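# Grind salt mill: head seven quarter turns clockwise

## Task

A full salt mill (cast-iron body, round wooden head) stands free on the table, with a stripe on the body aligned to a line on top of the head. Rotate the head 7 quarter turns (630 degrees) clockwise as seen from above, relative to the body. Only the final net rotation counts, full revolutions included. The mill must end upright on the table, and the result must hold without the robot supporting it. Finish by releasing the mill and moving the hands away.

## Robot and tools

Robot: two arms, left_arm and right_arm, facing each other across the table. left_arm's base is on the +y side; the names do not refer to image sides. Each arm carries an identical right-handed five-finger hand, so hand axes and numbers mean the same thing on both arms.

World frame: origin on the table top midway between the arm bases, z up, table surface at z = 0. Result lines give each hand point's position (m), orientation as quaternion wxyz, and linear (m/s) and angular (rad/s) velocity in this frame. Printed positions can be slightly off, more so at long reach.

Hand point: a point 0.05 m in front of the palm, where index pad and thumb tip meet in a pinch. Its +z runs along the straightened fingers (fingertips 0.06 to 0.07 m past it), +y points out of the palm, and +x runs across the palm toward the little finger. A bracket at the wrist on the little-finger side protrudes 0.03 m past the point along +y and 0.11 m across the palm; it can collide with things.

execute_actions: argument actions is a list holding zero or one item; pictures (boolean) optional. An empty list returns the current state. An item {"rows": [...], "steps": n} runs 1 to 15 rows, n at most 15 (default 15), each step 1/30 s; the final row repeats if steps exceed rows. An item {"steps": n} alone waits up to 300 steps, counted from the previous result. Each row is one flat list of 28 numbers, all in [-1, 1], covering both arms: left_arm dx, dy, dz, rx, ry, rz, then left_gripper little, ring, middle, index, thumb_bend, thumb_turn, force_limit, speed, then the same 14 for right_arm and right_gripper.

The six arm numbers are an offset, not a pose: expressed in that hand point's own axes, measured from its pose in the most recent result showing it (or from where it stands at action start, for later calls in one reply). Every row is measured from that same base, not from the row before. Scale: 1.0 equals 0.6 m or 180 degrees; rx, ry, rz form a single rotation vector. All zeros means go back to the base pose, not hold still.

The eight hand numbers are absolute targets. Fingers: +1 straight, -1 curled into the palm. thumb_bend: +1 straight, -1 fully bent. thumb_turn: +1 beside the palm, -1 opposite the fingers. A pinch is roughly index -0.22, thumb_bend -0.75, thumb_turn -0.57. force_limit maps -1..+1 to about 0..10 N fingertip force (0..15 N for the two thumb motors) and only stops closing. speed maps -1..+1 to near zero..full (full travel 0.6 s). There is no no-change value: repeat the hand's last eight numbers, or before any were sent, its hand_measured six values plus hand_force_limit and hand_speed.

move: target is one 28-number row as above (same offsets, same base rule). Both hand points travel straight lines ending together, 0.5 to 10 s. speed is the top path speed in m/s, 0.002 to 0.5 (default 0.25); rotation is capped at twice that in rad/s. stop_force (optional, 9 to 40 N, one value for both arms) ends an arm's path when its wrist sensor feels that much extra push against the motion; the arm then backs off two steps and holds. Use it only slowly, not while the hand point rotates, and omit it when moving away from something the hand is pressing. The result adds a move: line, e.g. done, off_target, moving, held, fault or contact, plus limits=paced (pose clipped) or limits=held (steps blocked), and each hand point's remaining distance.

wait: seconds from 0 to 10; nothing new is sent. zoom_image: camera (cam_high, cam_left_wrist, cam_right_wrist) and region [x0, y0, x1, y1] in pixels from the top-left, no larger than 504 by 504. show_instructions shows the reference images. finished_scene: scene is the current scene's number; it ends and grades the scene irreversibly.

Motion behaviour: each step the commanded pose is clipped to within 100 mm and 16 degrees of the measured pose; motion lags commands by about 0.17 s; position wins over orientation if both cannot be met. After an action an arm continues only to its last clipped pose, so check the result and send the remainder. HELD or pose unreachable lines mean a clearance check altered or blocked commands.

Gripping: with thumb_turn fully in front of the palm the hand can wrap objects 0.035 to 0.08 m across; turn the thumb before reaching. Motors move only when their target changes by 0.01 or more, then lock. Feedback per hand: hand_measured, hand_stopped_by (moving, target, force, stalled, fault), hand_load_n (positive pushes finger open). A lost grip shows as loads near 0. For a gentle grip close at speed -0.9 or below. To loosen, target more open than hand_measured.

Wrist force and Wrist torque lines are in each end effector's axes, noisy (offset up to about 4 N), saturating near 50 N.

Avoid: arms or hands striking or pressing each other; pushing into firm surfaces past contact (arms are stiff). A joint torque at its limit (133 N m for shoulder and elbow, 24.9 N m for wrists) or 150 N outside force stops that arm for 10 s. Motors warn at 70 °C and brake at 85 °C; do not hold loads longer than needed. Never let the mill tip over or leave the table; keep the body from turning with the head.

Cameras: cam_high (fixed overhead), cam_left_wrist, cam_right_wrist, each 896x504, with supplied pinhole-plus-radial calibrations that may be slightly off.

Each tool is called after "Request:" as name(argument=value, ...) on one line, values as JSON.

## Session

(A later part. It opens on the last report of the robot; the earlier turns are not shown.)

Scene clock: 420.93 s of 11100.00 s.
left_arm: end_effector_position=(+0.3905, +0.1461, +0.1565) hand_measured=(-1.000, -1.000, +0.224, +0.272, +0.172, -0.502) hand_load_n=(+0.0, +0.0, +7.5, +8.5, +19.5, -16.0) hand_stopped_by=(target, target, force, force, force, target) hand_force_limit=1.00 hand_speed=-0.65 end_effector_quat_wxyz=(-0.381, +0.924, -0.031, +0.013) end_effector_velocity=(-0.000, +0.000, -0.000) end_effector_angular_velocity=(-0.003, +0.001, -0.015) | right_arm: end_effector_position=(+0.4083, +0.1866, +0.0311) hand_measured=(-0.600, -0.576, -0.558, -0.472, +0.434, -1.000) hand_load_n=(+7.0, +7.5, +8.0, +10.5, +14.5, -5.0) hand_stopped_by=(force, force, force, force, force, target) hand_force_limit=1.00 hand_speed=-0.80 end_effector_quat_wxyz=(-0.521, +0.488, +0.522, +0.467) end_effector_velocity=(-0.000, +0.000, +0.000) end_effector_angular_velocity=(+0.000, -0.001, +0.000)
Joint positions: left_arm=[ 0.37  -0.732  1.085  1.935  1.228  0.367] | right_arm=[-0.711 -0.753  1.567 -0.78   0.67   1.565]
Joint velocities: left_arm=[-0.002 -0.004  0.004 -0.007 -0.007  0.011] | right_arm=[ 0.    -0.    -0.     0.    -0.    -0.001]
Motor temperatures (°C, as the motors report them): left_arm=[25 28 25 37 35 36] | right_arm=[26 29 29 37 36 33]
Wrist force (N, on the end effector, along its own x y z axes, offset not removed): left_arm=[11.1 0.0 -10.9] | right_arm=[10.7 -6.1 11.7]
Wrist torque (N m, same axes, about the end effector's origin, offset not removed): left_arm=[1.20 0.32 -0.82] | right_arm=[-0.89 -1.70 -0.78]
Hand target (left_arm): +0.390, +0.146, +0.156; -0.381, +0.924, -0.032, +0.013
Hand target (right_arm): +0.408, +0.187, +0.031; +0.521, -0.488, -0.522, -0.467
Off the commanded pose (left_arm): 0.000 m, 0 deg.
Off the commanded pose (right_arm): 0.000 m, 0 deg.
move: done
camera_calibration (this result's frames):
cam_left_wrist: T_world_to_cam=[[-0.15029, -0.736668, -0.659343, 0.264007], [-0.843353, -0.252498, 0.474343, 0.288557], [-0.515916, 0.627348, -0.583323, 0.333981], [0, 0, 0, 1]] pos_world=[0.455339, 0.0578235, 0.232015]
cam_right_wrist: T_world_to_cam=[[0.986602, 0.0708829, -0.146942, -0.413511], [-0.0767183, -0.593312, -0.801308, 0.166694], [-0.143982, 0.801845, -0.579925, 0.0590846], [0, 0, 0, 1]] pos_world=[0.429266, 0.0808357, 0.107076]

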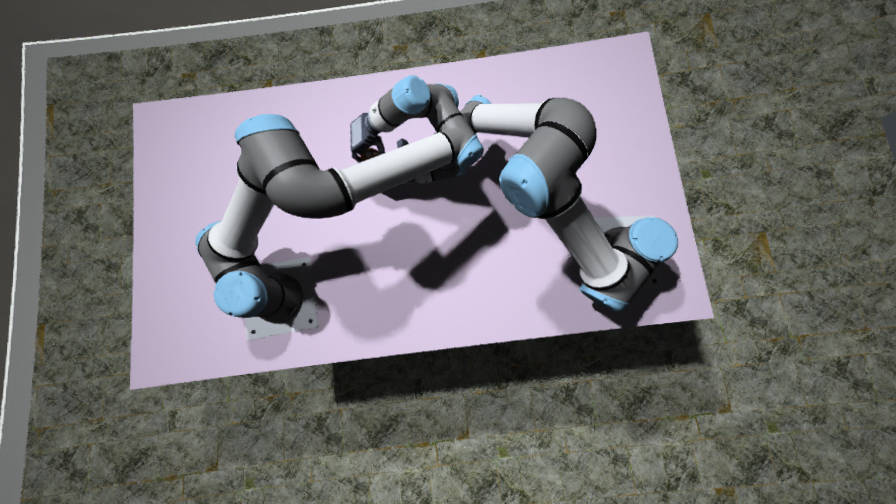

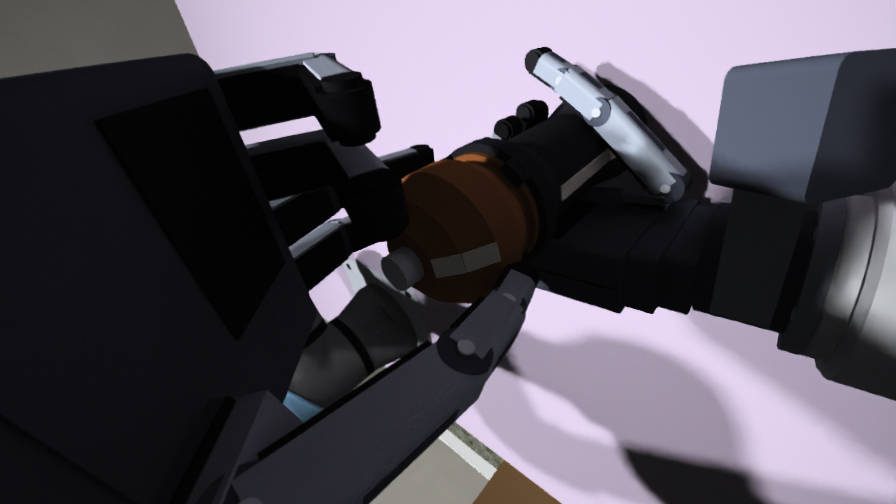

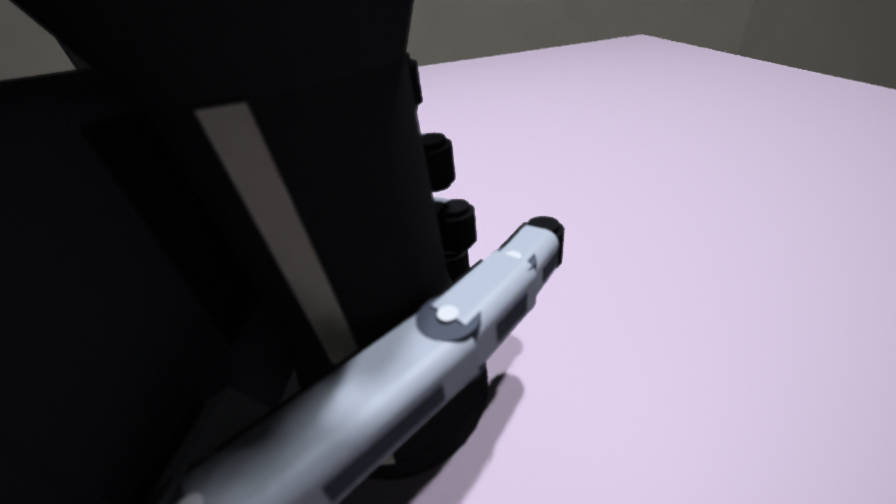

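Request:
move(target=[0,-0.00279,0.00112,0,0.3641,0.3665,-1,-1,-1,-1,-1,-0.5,1,-0.65, 0,0,0,0,0,0,-1,-1,-1,-1,-1,-1,1,-0.8], speed=0.5)

Request:
move(target=[-0.0020,-0.00337,0.0024,0,0.3641,0.3665,-1,-1,-0.98,-0.98,-1,-0.5,1,-0.8, 0,0,0,0,0,0,-1,-1,-1,-1,-1,-1,1,-0.8], speed=0.5)

Request:
move(target=[-0.00173,-0.00307,0.00235,0,0.3524,0.3547,-1,-1,-0.98,-0.98,-1,-0.5,1,-0.8, 0,0,0,0,0,0,-1,-1,-1,-1,-1,-1,1,-0.8], speed=0.5)

Request:
zoom_image(camera="cam_left_wrist", region=[370, 130, 630, 320])

Scene clock: 531.60 s of 11100.00 s.
left_arm: end_effector_position=(+0.3906, +0.1476, +0.1575) hand_measured=(-1.000, -1.000, +0.224, +0.272, +0.172, -0.502) hand_load_n=(+0.0, +0.0, +7.0, +11.0, +19.0, -11.5) hand_stopped_by=(target, target, force, force, force, target) hand_force_limit=1.00 hand_speed=-0.65 end_effector_quat_wxyz=(-0.254, +0.614, -0.691, +0.285) end_effector_velocity=(-0.000, +0.000, -0.000) end_effector_angular_velocity=(-0.004, +0.004, -0.013) | right_arm: end_effector_position=(+0.4083, +0.1866, +0.0311) hand_measured=(-0.600, -0.576, -0.558, -0.472, +0.434, -1.000) hand_load_n=(+7.5, +8.0, +8.5, +11.0, +14.5, -4.0) hand_stopped_by=(force, force, force, force, force, target) hand_force_limit=1.00 hand_speed=-0.80 end_effector_quat_wxyz=(-0.521, +0.488, +0.522, +0.467) end_effector_velocity=(-0.000, -0.000, -0.000) end_effector_angular_velocity=(+0.000, +0.000, +0.000)
Joint positions: left_arm=[ 0.151 -1.217  1.619  0.859  0.838  2.017] | right_arm=[-0.711 -0.753  1.567 -0.78   0.67   1.565]
Joint velocities: left_arm=[ 0.003 -0.008  0.006 -0.013  0.01   0.018] | right_arm=[ 0.     0.     0.    -0.001 -0.     0.   ]
Motor temperatures (°C, as the motors report them): left_arm=[25 28 25 37 35 36] | right_arm=[26 29 29 37 36 33]
Wrist force (N, on the end effector, along its own x y z axes, offset not removed): left_arm=[6.9 -1.4 0.2] | right_arm=[9.5 6.6 11.5]
Wrist torque (N m, same axes, about the end effector's origin, offset not removed): left_arm=[0.67 -0.10 -0.71] | right_arm=[-0.33 -0.92 0.92]
Hand target (left_arm): +0.391, +0.148, +0.157; +0.254, -0.614, +0.691, -0.285
Hand target (right_arm): +0.408, +0.187, +0.031; +0.521, -0.488, -0.522, -0.467
Off the commanded pose (left_arm): 0.000 m, 0 deg.
Off the commanded pose (right_arm): 0.000 m, 0 deg.
After step 90, 105.27 s passed at rest.
move: done
camera_calibration (this result's frames):
cam_left_wrist: T_world_to_cam=[[-0.72727, 0.187128, -0.66035, 0.354962], [-0.211409, 0.854263, 0.474912, -0.121788], [0.652981, 0.484993, -0.581719, -0.102127], [0, 0, 0, 1]] pos_world=[0.299094, 0.0871471, 0.232828]
cam_right_wrist: T_world_to_cam=[[0.986605, 0.07086, -0.146935, -0.413513], [-0.076728, -0.593298, -0.801318, 0.166712], [-0.143957, 0.801858, -0.579913, 0.0590832], [0, 0, 0, 1]] pos_world=[0.429271, 0.0808352, 0.107093]

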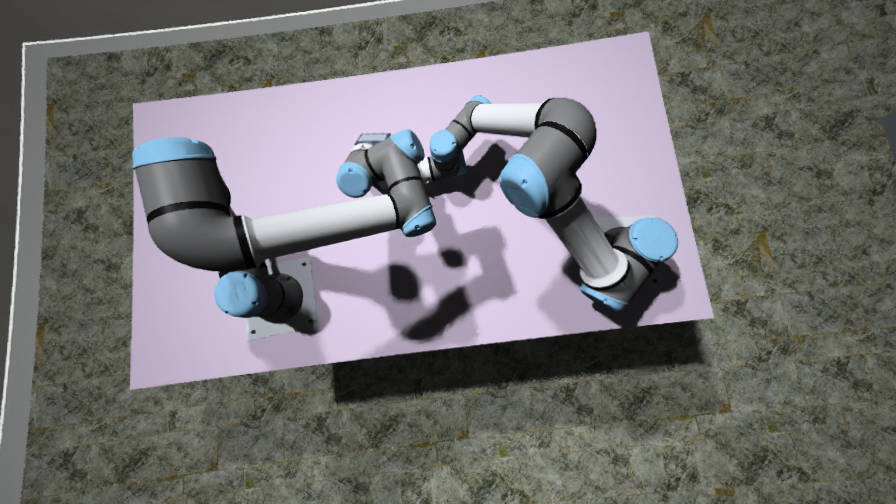

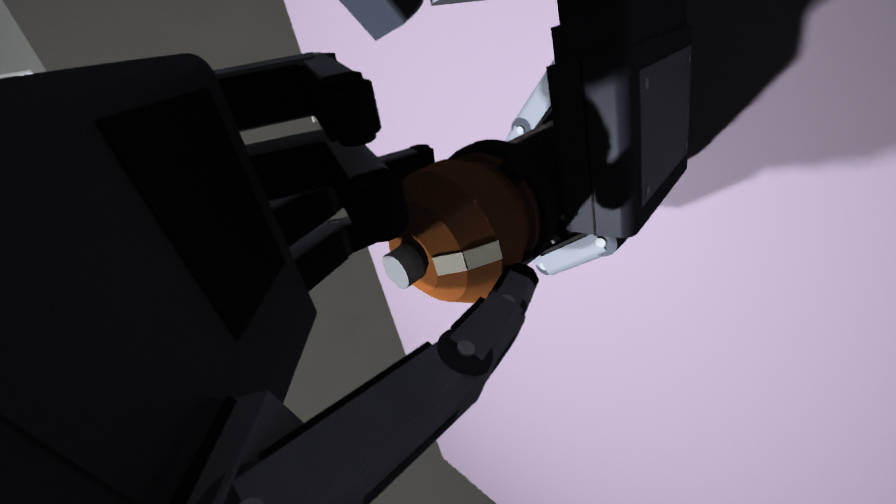

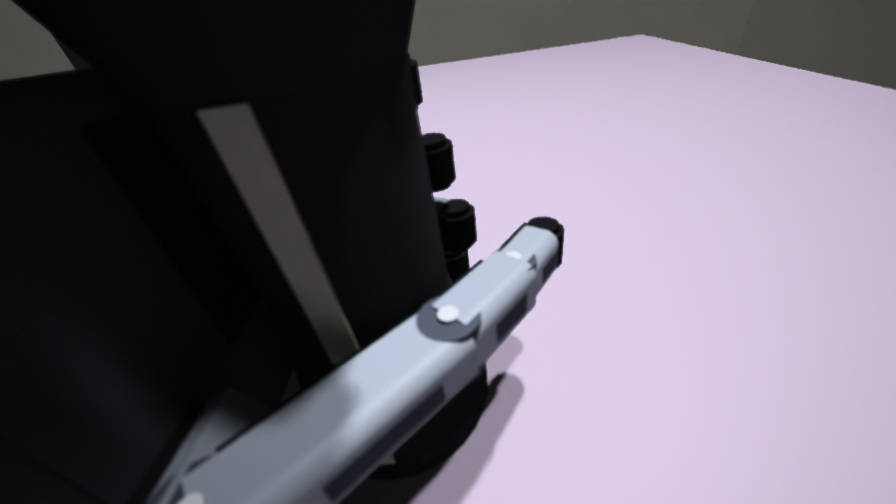

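Scene clock: 534.00 s of 11100.00 s.
left_arm: end_effector_position=(+0.3934, +0.1485, +0.1578) hand_measured=(-1.000, -1.000, +0.218, +0.274, +0.172, -0.500) hand_load_n=(+0.0, +0.0, +11.5, +12.0, +17.0, -7.0) hand_stopped_by=(target, target, force, force, force, target) hand_force_limit=1.00 hand_speed=-0.80 end_effector_quat_wxyz=(-0.031, +0.078, +0.921, -0.380) end_effector_velocity=(-0.000, +0.001, -0.001) end_effector_angular_velocity=(+0.006, +0.004, -0.013) | right_arm: end_effector_position=(+0.4083, +0.1866, +0.0311) hand_measured=(-0.600, -0.576, -0.558, -0.472, +0.434, -1.000) hand_load_n=(+7.0, +7.5, +8.0, +11.0, +15.0, -2.5) hand_stopped_by=(force, force, force, force, force, target) hand_force_limit=1.00 hand_speed=-0.80 end_effector_quat_wxyz=(-0.521, +0.488, +0.522, +0.467) end_effector_velocity=(+0.000, +0.000, +0.001) end_effector_angular_velocity=(+0.001, -0.002, -0.000)
Joint positions: left_arm=[ 0.612 -1.315  1.681  0.617  2.12   3.81 ] | right_arm=[-0.711 -0.753  1.567 -0.78   0.67   1.565]
Joint velocities: left_arm=[ 0.004  0.009 -0.007  0.014  0.009  0.016] | right_arm=[ 0.    -0.    -0.001 -0.001  0.    -0.001]
Motor temperatures (°C, as the motors report them): left_arm=[25 28 25 37 35 36] | right_arm=[26 29 29 37 36 33]
Wrist force (N, on the end effector, along its own x y z axes, offset not removed): left_arm=[8.4 -18.4 -14.3] | right_arm=[11.1 13.1 5.9]
Wrist torque (N m, same axes, about the end effector's origin, offset not removed): left_arm=[0.96 -0.46 -0.47] | right_arm=[0.23 -0.62 1.44]
Hand target (left_arm): +0.393, +0.149, +0.158; -0.031, +0.078, +0.921, -0.379
Hand target (right_arm): +0.408, +0.187, +0.031; +0.521, -0.488, -0.522, -0.467
Off the commanded pose (left_arm): 0.000 m, 0 deg.
Off the commanded pose (right_arm): 0.000 m, 0 deg.
move: done
camera_calibration (this result's frames):
cam_left_wrist: T_world_to_cam=[[0.224767, 0.718113, -0.65863, -0.0966457], [0.862911, 0.16728, 0.476868, -0.443029], [0.45262, -0.675523, -0.582068, 0.147067], [0, 0, 0, 1]] pos_world=[0.337452, 0.242859, 0.233216]
cam_right_wrist: T_world_to_cam=[[0.986605, 0.0708598, -0.146935, -0.413513], [-0.0767282, -0.593298, -0.801318, 0.166712], [-0.143957, 0.801858, -0.579913, 0.0590832], [0, 0, 0, 1]] pos_world=[0.429271, 0.0808351, 0.107093]

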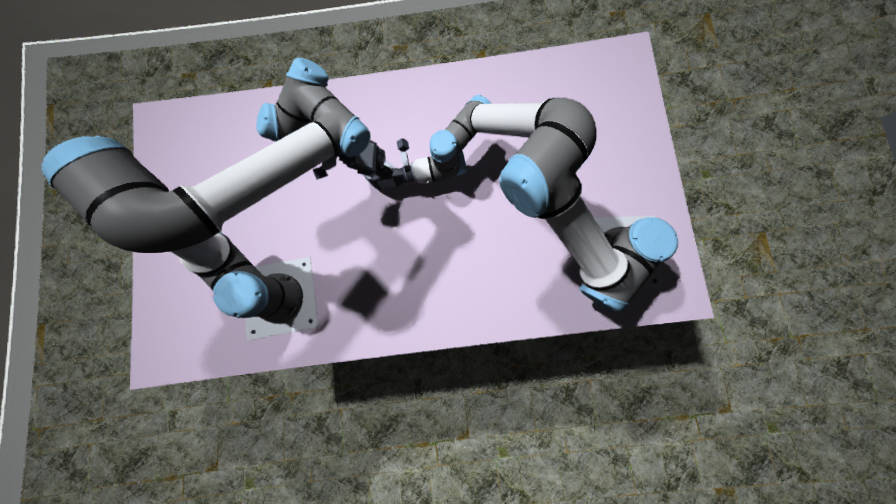

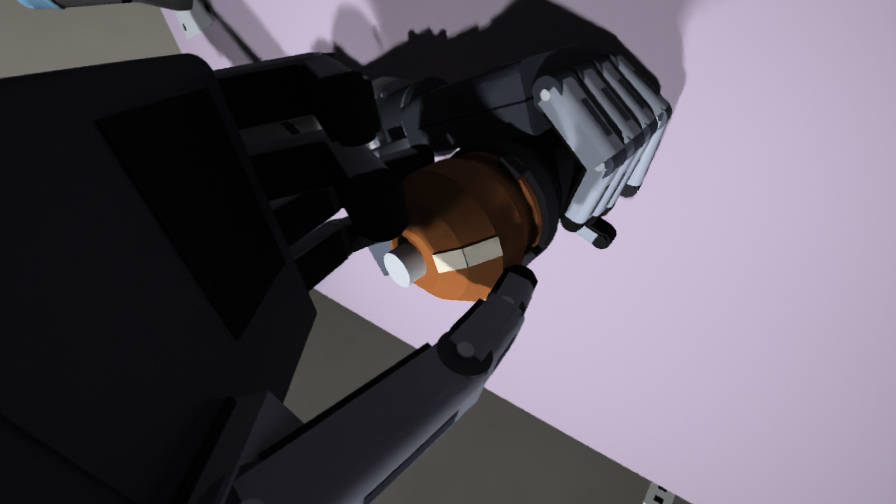

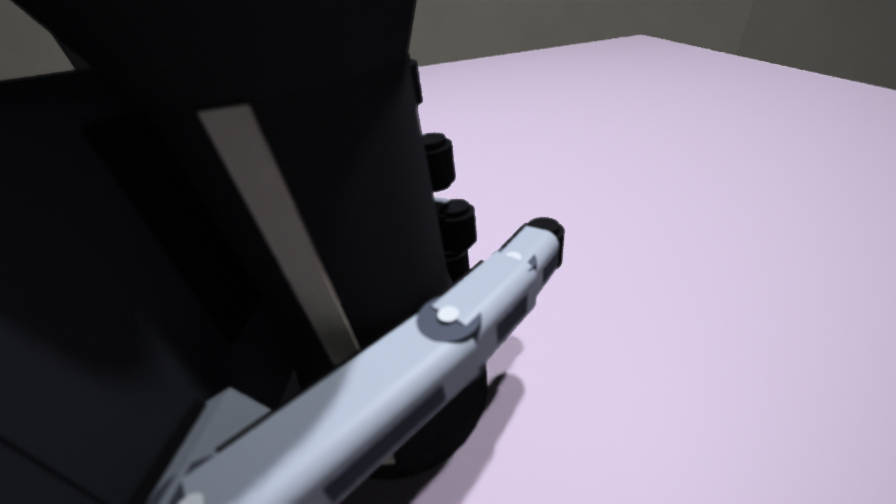

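Scene clock: 536.30 s of 11100.00 s.
left_arm: end_effector_position=(+0.3938, +0.1463, +0.1580) hand_measured=(-1.000, -1.000, +0.218, +0.274, +0.172, -0.500) hand_load_n=(+0.0, +0.0, +10.0, +12.0, +18.0, -4.5) hand_stopped_by=(target, target, force, force, force, target) hand_force_limit=1.00 hand_speed=-0.80 end_effector_quat_wxyz=(-0.290, +0.706, +0.597, -0.245) end_effector_velocity=(+0.000, +0.000, -0.000) end_effector_angular_velocity=(+0.002, +0.002, -0.013) | right_arm: end_effector_position=(+0.4083, +0.1866, +0.0311) hand_measured=(-0.600, -0.576, -0.558, -0.472, +0.434, -1.000) hand_load_n=(+5.5, +5.5, +7.0, +10.5, +15.5, -2.5) hand_stopped_by=(force, force, force, force, force, target) hand_force_limit=1.00 hand_speed=-0.80 end_effector_quat_wxyz=(-0.521, +0.488, +0.522, +0.467) end_effector_velocity=(+0.001, +0.000, +0.001) end_effector_angular_velocity=(+0.001, -0.002, -0.001)
Joint positions: left_arm=[ 0.667 -0.77   1.138  1.86   2.027  5.764] | right_arm=[-0.711 -0.753  1.567 -0.78   0.67   1.565]
Joint velocities: left_arm=[-0.001  0.005 -0.005  0.008 -0.007  0.011] | right_arm=[-0.    -0.    -0.001  0.     0.001 -0.002]
Motor temperatures (°C, as the motors report them): left_arm=[25 28 25 37 35 36] | right_arm=[26 29 29 37 36 33]
Wrist force (N, on the end effector, along its own x y z axes, offset not removed): left_arm=[1.8 -1.6 -3.9] | right_arm=[19.9 3.3 -5.9]
Wrist torque (N m, same axes, about the end effector's origin, offset not removed): left_arm=[0.93 -0.02 -0.47] | right_arm=[-0.15 -0.90 0.61]
Hand target (left_arm): +0.394, +0.146, +0.158; -0.291, +0.707, +0.596, -0.245
Hand target (right_arm): +0.408, +0.187, +0.031; +0.521, -0.488, -0.522, -0.467
Off the commanded pose (left_arm): 0.000 m, 0 deg.
Off the commanded pose (right_arm): 0.000 m, 0 deg.
move: done
camera_calibration (this result's frames):
cam_left_wrist: T_world_to_cam=[[0.719463, -0.2234, -0.657621, -0.152235], [0.166289, -0.863909, 0.475404, -0.0176319], [-0.67433, -0.451391, -0.584402, 0.556787], [0, 0, 0, 1]] pos_world=[0.487918, 0.202087, 0.233657]
cam_right_wrist: T_world_to_cam=[[0.986605, 0.07086, -0.146934, -0.413513], [-0.0767277, -0.593297, -0.801318, 0.166712], [-0.143957, 0.801859, -0.579913, 0.0590832], [0, 0, 0, 1]] pos_world=[0.429271, 0.0808352, 0.107094]

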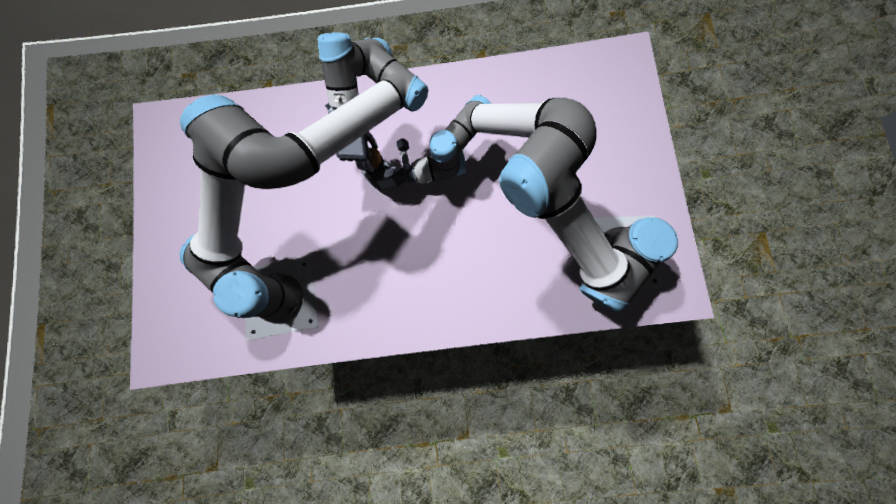

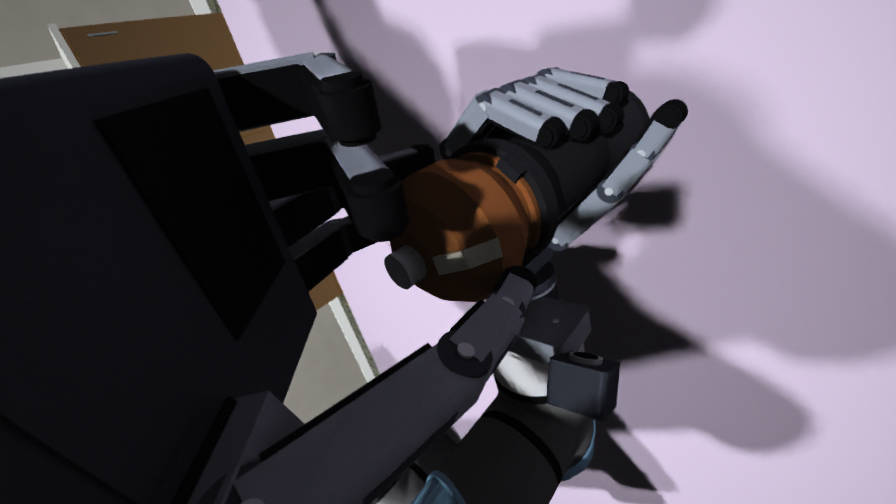

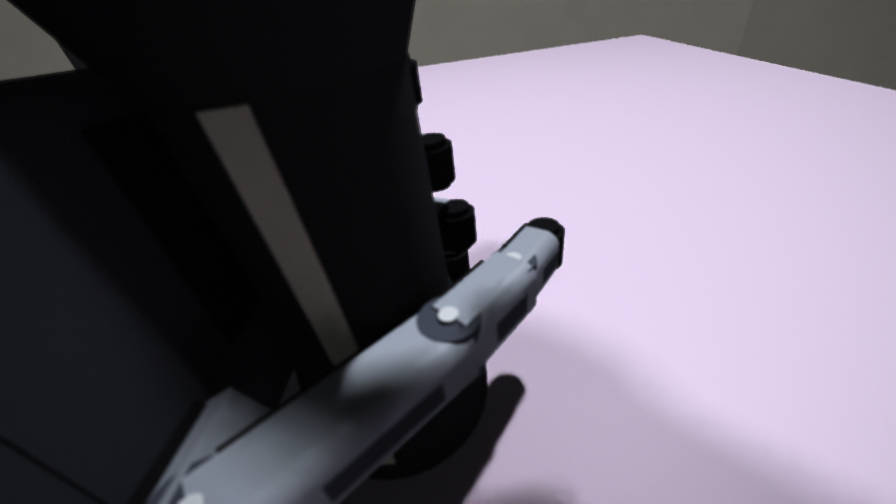

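Region (370, 130, 630, 320) of cam_left_wrist's 896x504 image, scaled by 1.938, with more detail than that image has; it fills the top 368 rows of this view, and the rest is white.

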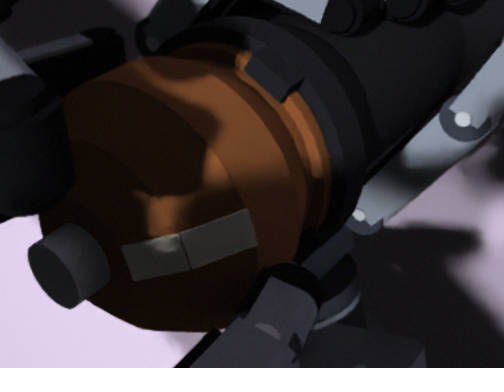

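Request:
move(target=[-0.0002,0,0,0,0.0176,0.0177,-1,-1,-0.98,-0.98,-1,-0.5,1,-0.8, 0,0,0,0,0,0,-1,-1,-1,-1,-1,-1,1,-0.8], speed=0.2)

Request:
execute_actions(actions=[{"rows": [[0,0,0,0,0,0,-1,-1,0.6,0.6,1,-0.5,1,0.6, 0,0,0,0,0,0,-1,-1,-1,-1,-1,-1,1,-0.8]], "steps": 7}], pictures=false)

Request:
move(target=[-0.0028,-0.0689,-0.0676,0,-0.0544,-0.0548,-1,-1,0.6,0.6,1,-0.5,1,0.6, 0,0,0,0,0,0,1,1,1,1,1,-1,1,0.3], speed=0.2)

Request:
zoom_image(camera="cam_left_wrist", region=[440, 70, 680, 260])

Request:
move(target=[0.2,-0.07,-0.07,0,0,0,-1,-1,0.6,0.6,1,-0.5,1,0.6, 0.03,-0.15,-0.3,0,0,0,1,1,1,1,1,-1,1,0.3], speed=0.25)

Scene clock: 583.00 s of 11100.00 s.
left_arm: end_effector_position=(+0.3937, +0.1462, +0.1580) hand_measured=(-1.000, -1.000, +0.218, +0.274, +0.172, -0.500) hand_load_n=(+0.0, +0.0, +10.5, +12.0, +18.0, -4.5) hand_stopped_by=(target, target, force, force, force, target) hand_force_limit=1.00 hand_speed=-0.80 end_effector_quat_wxyz=(-0.300, +0.729, +0.570, -0.234) end_effector_velocity=(-0.000, -0.000, -0.000) end_effector_angular_velocity=(+0.000, +0.000, -0.014) | right_arm: end_effector_position=(+0.4083, +0.1866, +0.0311) hand_measured=(-0.600, -0.576, -0.558, -0.472, +0.434, -1.000) hand_load_n=(+5.5, +6.0, +7.0, +10.5, +15.5, -2.5) hand_stopped_by=(force, force, force, force, force, target) hand_force_limit=1.00 hand_speed=-0.80 end_effector_quat_wxyz=(-0.521, +0.488, +0.522, +0.467) end_effector_velocity=(+0.001, +0.001, +0.001) end_effector_angular_velocity=(+0.003, -0.001, -0.001)
Joint positions: left_arm=[ 0.655 -0.756  1.117  1.89   1.987  5.82 ] | right_arm=[-0.711 -0.753  1.567 -0.78   0.67   1.565]
Joint velocities: left_arm=[-0.002  0.003 -0.004  0.005 -0.007  0.01 ] | right_arm=[-0.    -0.001 -0.001 -0.003  0.     0.002]
Motor temperatures (°C, as the motors report them): left_arm=[25 28 25 37 35 36] | right_arm=[26 29 29 37 36 33]
Wrist force (N, on the end effector, along its own x y z axes, offset not removed): left_arm=[0.6 -1.7 0.2] | right_arm=[19.8 3.4 -7.6]
Wrist torque (N m, same axes, about the end effector's origin, offset not removed): left_arm=[0.66 0.03 -0.46] | right_arm=[0.02 -0.94 0.64]
Hand target (left_arm): +0.394, +0.146, +0.158; -0.300, +0.729, +0.569, -0.234
Hand target (right_arm): +0.408, +0.187, +0.031; +0.521, -0.488, -0.522, -0.467
Off the commanded pose (left_arm): 0.000 m, 0 deg.
Off the commanded pose (right_arm): 0.000 m, 0 deg.
After step 90, 42.90 s passed at rest.
move: done
camera_calibration (this result's frames):
cam_left_wrist: T_world_to_cam=[[0.700196, -0.2779, -0.657645, -0.136681], [0.0994173, -0.874209, 0.475263, 0.0101318], [-0.706995, -0.398159, -0.58449, 0.561816], [0, 0, 0, 1]] pos_world=[0.491897, 0.194566, 0.233673]
cam_right_wrist: T_world_to_cam=[[0.986605, 0.0708601, -0.146934, -0.413513], [-0.0767278, -0.593297, -0.801318, 0.166712], [-0.143957, 0.801858, -0.579913, 0.0590832], [0, 0, 0, 1]] pos_world=[0.429271, 0.0808351, 0.107093]

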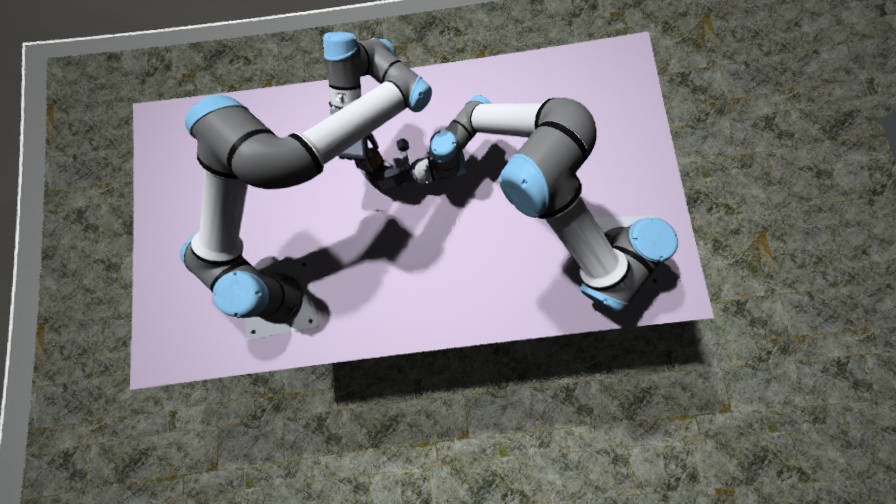

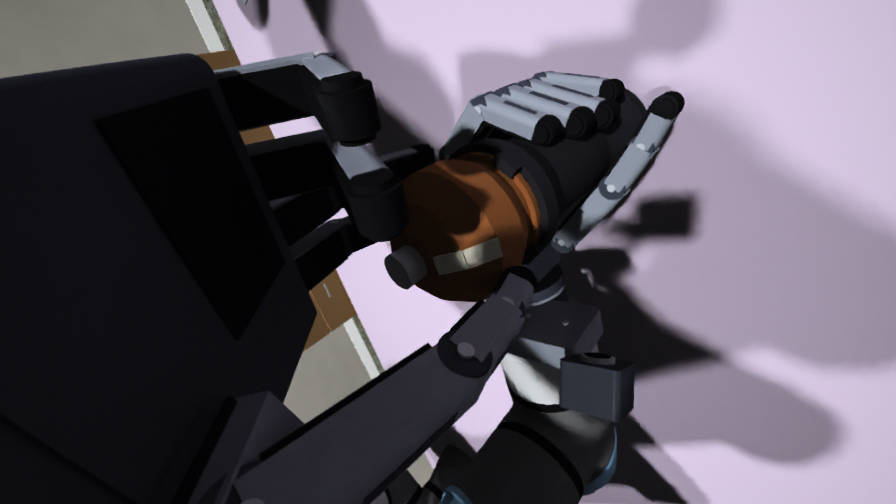

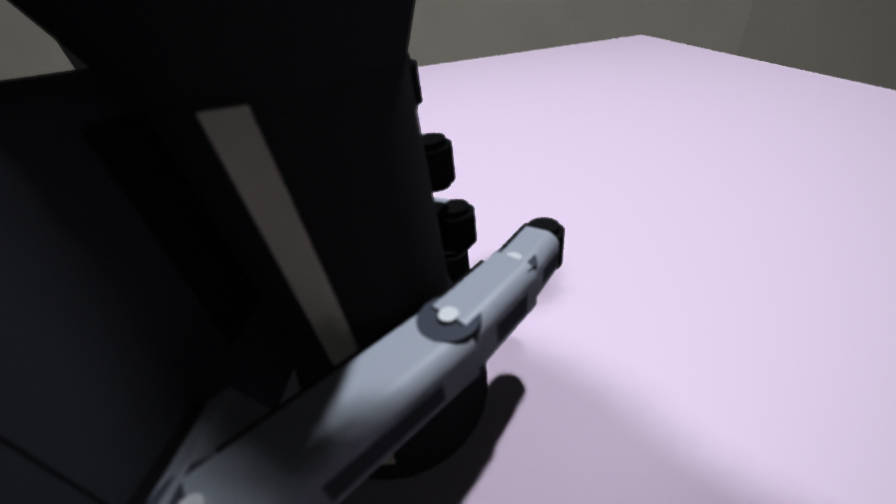

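Scene clock: 583.23 s of 11100.00 s.
left_arm: end_effector_position=(+0.3938, +0.1462, +0.1580) hand_measured=(-1.000, -1.000, +0.562, +0.594, +0.376, -0.500) hand_load_n=(+0.0, +0.0, +0.5, +0.0, +0.0, +0.0) hand_stopped_by=(target, target, moving, moving, moving, target) hand_force_limit=1.00 hand_speed=0.60 end_effector_quat_wxyz=(-0.300, +0.729, +0.569, -0.234) end_effector_velocity=(-0.000, -0.000, -0.000) end_effector_angular_velocity=(-0.002, +0.000, -0.000) | right_arm: end_effector_position=(+0.4083, +0.1866, +0.0311) hand_measured=(-0.600, -0.576, -0.558, -0.472, +0.434, -1.000) hand_load_n=(+5.5, +6.5, +7.5, +11.0, +15.0, -2.5) hand_stopped_by=(force, force, force, force, force, target) hand_force_limit=1.00 hand_speed=-0.80 end_effector_quat_wxyz=(-0.521, +0.488, +0.522, +0.467) end_effector_velocity=(+0.000, -0.000, +0.000) end_effector_angular_velocity=(+0.001, -0.003, -0.000)
Joint positions: left_arm=[ 0.655 -0.756  1.116  1.891  1.986  5.821] | right_arm=[-0.711 -0.753  1.567 -0.78   0.67   1.565]
Joint velocities: left_arm=[-0.    -0.     0.001 -0.001  0.001  0.001] | right_arm=[-0.    -0.     0.001 -0.002  0.    -0.002]
Motor temperatures (°C, as the motors report them): left_arm=[25 28 25 37 35 36] | right_arm=[26 29 29 37 36 33]
Wrist force (N, on the end effector, along its own x y z axes, offset not removed): left_arm=[0.3 2.8 -1.5] | right_arm=[18.1 0.1 -0.4]
Wrist torque (N m, same axes, about the end effector's origin, offset not removed): left_arm=[0.74 0.02 -0.10] | right_arm=[0.06 -0.89 0.68]
Hand target (left_arm): +0.394, +0.146, +0.158; -0.300, +0.729, +0.570, -0.234
Hand target (right_arm): +0.408, +0.187, +0.031; +0.521, -0.488, -0.522, -0.467
Off the commanded pose (left_arm): 0.000 m, 0 deg.
Off the commanded pose (right_arm): 0.000 m, 0 deg.
Steps of this call (steps 1 to 7: all 7 steps of this action). Readings (end_effector_position | what the end effector reports):
1: left_arm (+0.3937, +0.1462, +0.1580) | right_arm (+0.4083, +0.1866, +0.0311) | left_arm hand_measured=(-1.000, -1.000, +0.218, +0.274, +0.172, -0.500) hand_load_n=(+0.0, +0.0, +10.5, +12.0, +18.0, -4.5) hand_stopped_by=(target, target, moving, moving, moving, target) hand_force_limit=1.00 hand_speed=0.60 | right_arm hand_measured=(-0.600, -0.576, -0.558, -0.472, +0.434, -1.000) hand_load_n=(+5.5, +6.0, +7.0, +10.5, +15.5, -2.5) hand_stopped_by=(force, force, force, force, force, target) hand_force_limit=1.00 hand_speed=-0.80
2: left_arm (+0.3937, +0.1462, +0.1580) | right_arm (+0.4083, +0.1866, +0.0311) | left_arm hand_measured=(-1.000, -1.000, +0.218, +0.274, +0.172, -0.500) hand_load_n=(+0.0, +0.0, +10.5, +12.0, +18.0, -4.5) hand_stopped_by=(target, target, moving, moving, moving, target) hand_force_limit=1.00 hand_speed=0.60 | right_arm hand_measured=(-0.600, -0.576, -0.558, -0.472, +0.434, -1.000) hand_load_n=(+5.5, +6.0, +7.0, +10.5, +15.5, -2.5) hand_stopped_by=(force, force, force, force, force, target) hand_force_limit=1.00 hand_speed=-0.80
4: left_arm (+0.3938, +0.1462, +0.1580) | right_arm (+0.4083, +0.1866, +0.0311) | left_arm hand_measured=(-1.000, -1.000, +0.296, +0.352, +0.212, -0.500) hand_load_n=(+0.0, +0.0, +0.5, +0.5, +5.0, -4.0) hand_stopped_by=(target, target, moving, moving, moving, target) hand_force_limit=1.00 hand_speed=0.60 | right_arm hand_measured=(-0.600, -0.576, -0.558, -0.472, +0.434, -1.000) hand_load_n=(+5.0, +6.0, +7.5, +11.0, +15.5, -3.5) hand_stopped_by=(force, force, force, force, force, target) hand_force_limit=1.00 hand_speed=-0.80
7: the state above

Scene clock: 584.93 s of 11100.00 s.
left_arm: end_effector_position=(+0.3925, +0.1448, +0.2155) hand_measured=(-1.000, -1.000, +0.600, +0.600, +1.000, -0.500) hand_load_n=(+0.0, +0.0, +0.0, +0.0, +0.0, +0.0) hand_stopped_by=(target, target, target, target, target, target) hand_force_limit=1.00 hand_speed=0.60 end_effector_quat_wxyz=(-0.269, +0.655, +0.653, -0.269) end_effector_velocity=(-0.000, -0.000, +0.002) end_effector_angular_velocity=(+0.001, -0.001, +0.011) | right_arm: end_effector_position=(+0.4083, +0.1866, +0.0311) hand_measured=(+1.000, +1.000, +1.000, +1.000, +1.000, -1.000) hand_load_n=(+0.0, +0.0, +0.0, +0.0, +0.0, +0.0) hand_stopped_by=(target, target, target, target, target, target) hand_force_limit=1.00 hand_speed=0.30 end_effector_quat_wxyz=(-0.521, +0.488, +0.522, +0.467) end_effector_velocity=(-0.000, -0.000, -0.001) end_effector_angular_velocity=(-0.001, +0.002, -0.000)
Joint positions: left_arm=[ 0.685 -0.851  1.113  1.9    2.113  5.629] | right_arm=[-0.711 -0.753  1.567 -0.78   0.67   1.565]
Joint velocities: left_arm=[ 0.    -0.004 -0.    -0.001  0.005 -0.012] | right_arm=[0.    0.    0.    0.001 0.    0.   ]
Motor temperatures (°C, as the motors report them): left_arm=[25 28 25 37 35 36] | right_arm=[26 29 29 37 36 33]
Wrist force (N, on the end effector, along its own x y z axes, offset not removed): left_arm=[-3.6 1.5 0.3] | right_arm=[-0.7 -0.2 2.2]
Wrist torque (N m, same axes, about the end effector's origin, offset not removed): left_arm=[0.58 0.54 -0.30] | right_arm=[-0.01 0.24 0.05]
Hand target (left_arm): +0.393, +0.145, +0.216; -0.269, +0.655, +0.653, -0.269
Hand target (right_arm): +0.408, +0.187, +0.031; +0.521, -0.488, -0.522, -0.467
Off the commanded pose (left_arm): 0.000 m, 0 deg.
Off the commanded pose (right_arm): 0.000 m, 0 deg.
move: done
camera_calibration (this result's frames):
cam_left_wrist: T_world_to_cam=[[0.746255, -0.102711, -0.657688, -0.141786], [0.305516, -0.824965, 0.475493, -0.106448], [-0.591408, -0.555773, -0.584254, 0.571424], [0, 0, 0, 1]] pos_world=[0.476274, 0.215203, 0.291221]
cam_right_wrist: T_world_to_cam=[[0.986598, 0.0708184, -0.146998, -0.413495], [-0.0767964, -0.593342, -0.801279, 0.166695], [-0.143966, 0.801829, -0.579952, 0.0590799], [0, 0, 0, 1]] pos_world=[0.429261, 0.0808186, 0.10705]

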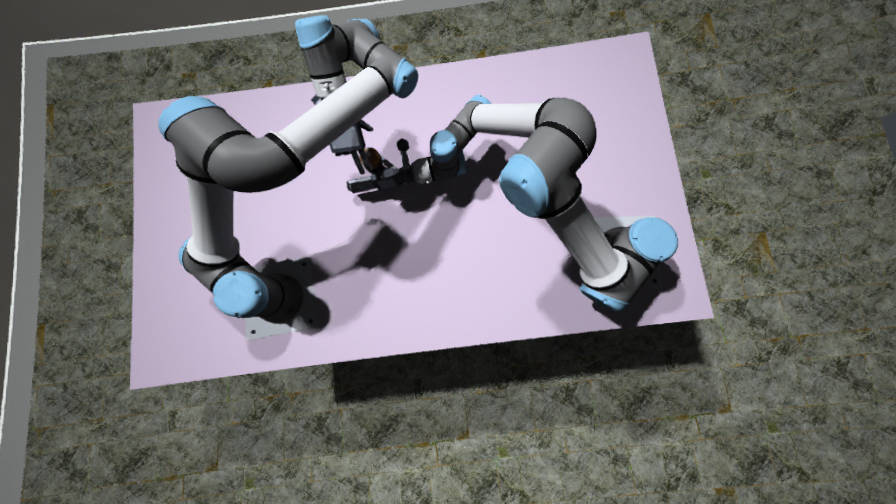

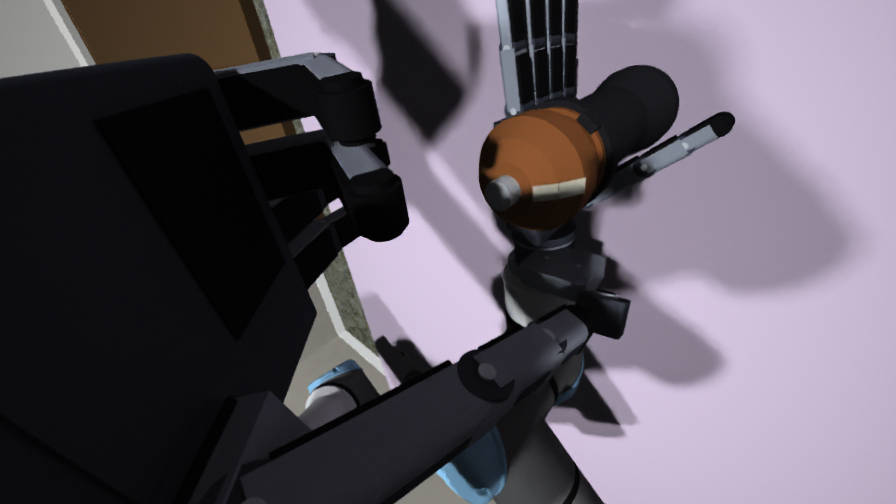

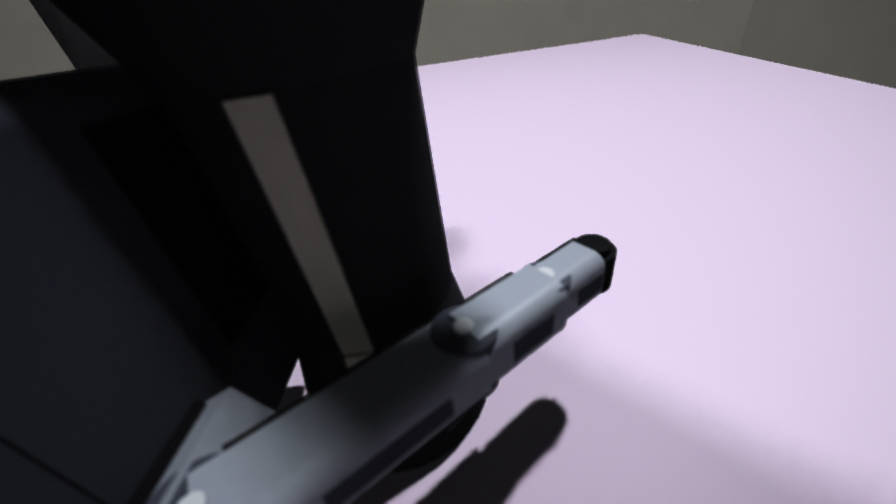

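Region (440, 70, 680, 260) of cam_left_wrist's 896x504 image, scaled by 2.100, with more detail than that image has; it fills the top 399 rows of this view, and the rest is white.

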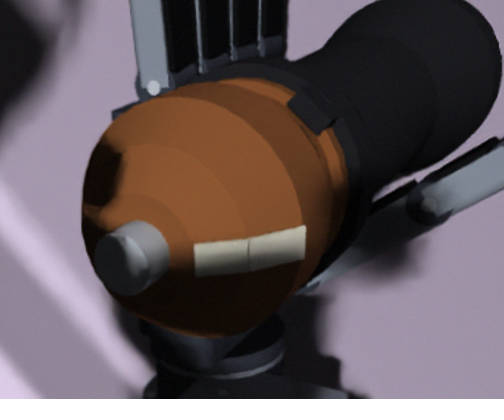

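Scene clock: 586.50 s of 11100.00 s.
left_arm: end_effector_position=(+0.3924, +0.2647, +0.2749) hand_measured=(-1.000, -1.000, +0.600, +0.600, +1.000, -0.500) hand_load_n=(+0.0, +0.0, +0.0, +0.0, +0.0, +0.0) hand_stopped_by=(target, target, target, target, target, target) hand_force_limit=1.00 hand_speed=0.60 end_effector_quat_wxyz=(-0.269, +0.655, +0.653, -0.268) end_effector_velocity=(-0.000, +0.001, +0.000) end_effector_angular_velocity=(+0.000, +0.000, +0.001) | right_arm: end_effector_position=(+0.3346, +0.0002, +0.0545) hand_measured=(+1.000, +1.000, +1.000, +1.000, +1.000, -1.000) hand_load_n=(+0.0, +0.0, +0.0, +0.0, +0.0, +0.0) hand_stopped_by=(target, target, target, target, target, target) hand_force_limit=1.00 hand_speed=0.30 end_effector_quat_wxyz=(-0.521, +0.488, +0.522, +0.467) end_effector_velocity=(-0.001, -0.002, -0.000) end_effector_angular_velocity=(+0.000, +0.002, -0.000)
Joint positions: left_arm=[ 0.847 -1.042  1.288  1.987  2.018  5.777] | right_arm=[-0.93  -1.088  2.177 -1.041  0.451  1.549]
Joint velocities: left_arm=[ 0.001 -0.001  0.001  0.001 -0.001  0.001] | right_arm=[-0.004 -0.003  0.008 -0.005 -0.004  0.002]
Motor temperatures (°C, as the motors report them): left_arm=[25 28 25 37 35 36] | right_arm=[26 29 29 37 36 33]
Wrist force (N, on the end effector, along its own x y z axes, offset not removed): left_arm=[-1.2 1.1 -1.2] | right_arm=[-2.0 -0.4 0.3]
Wrist torque (N m, same axes, about the end effector's origin, offset not removed): left_arm=[0.55 0.30 -0.11] | right_arm=[0.01 0.37 -0.13]
Hand target (left_arm): +0.392, +0.265, +0.275; -0.269, +0.655, +0.653, -0.268
Hand target (right_arm): +0.335, -0.000, +0.055; +0.521, -0.488, -0.522, -0.467
Off the commanded pose (left_arm): 0.000 m, 0 deg.
Off the commanded pose (right_arm): 0.001 m, 0 deg.
move: done
camera_calibration (this result's frames):
cam_left_wrist: T_world_to_cam=[[0.746188, -0.102646, -0.657774, -0.0903298], [0.305487, -0.825084, 0.475304, -0.0355948], [-0.591508, -0.555607, -0.584311, 0.672773], [0, 0, 0, 1]] pos_world=[0.476227, 0.335157, 0.35061]
cam_right_wrist: T_world_to_cam=[[0.986556, 0.0708586, -0.147266, -0.3241], [-0.0770356, -0.593088, -0.801444, 0.069297], [-0.144131, 0.802014, -0.579655, 0.211524], [0, 0, 0, 1]] pos_world=[0.355568, -0.105581, 0.13042]

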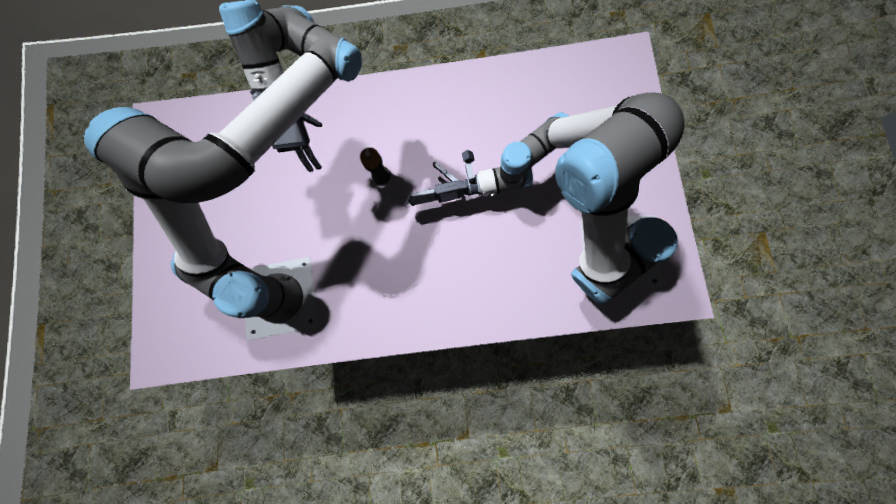

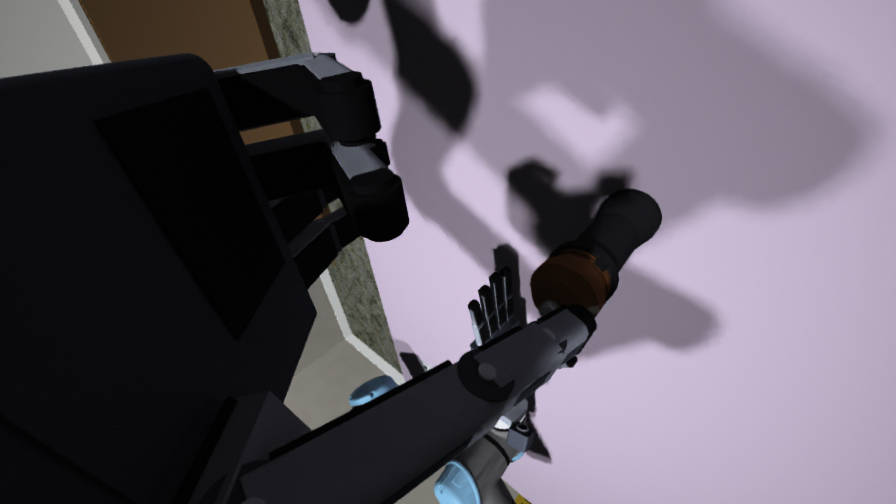

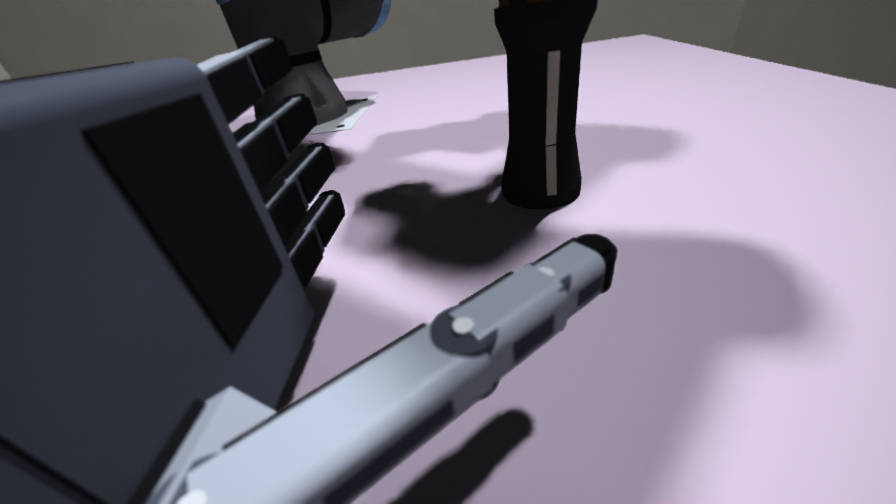

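The zoom at 630° matches the starting reference: knob, line and body clip sit in the same relative positions. The mill is upright and both arms are clear.

Request:
finished_scene(scene=2)

The scene is finished: the task was done.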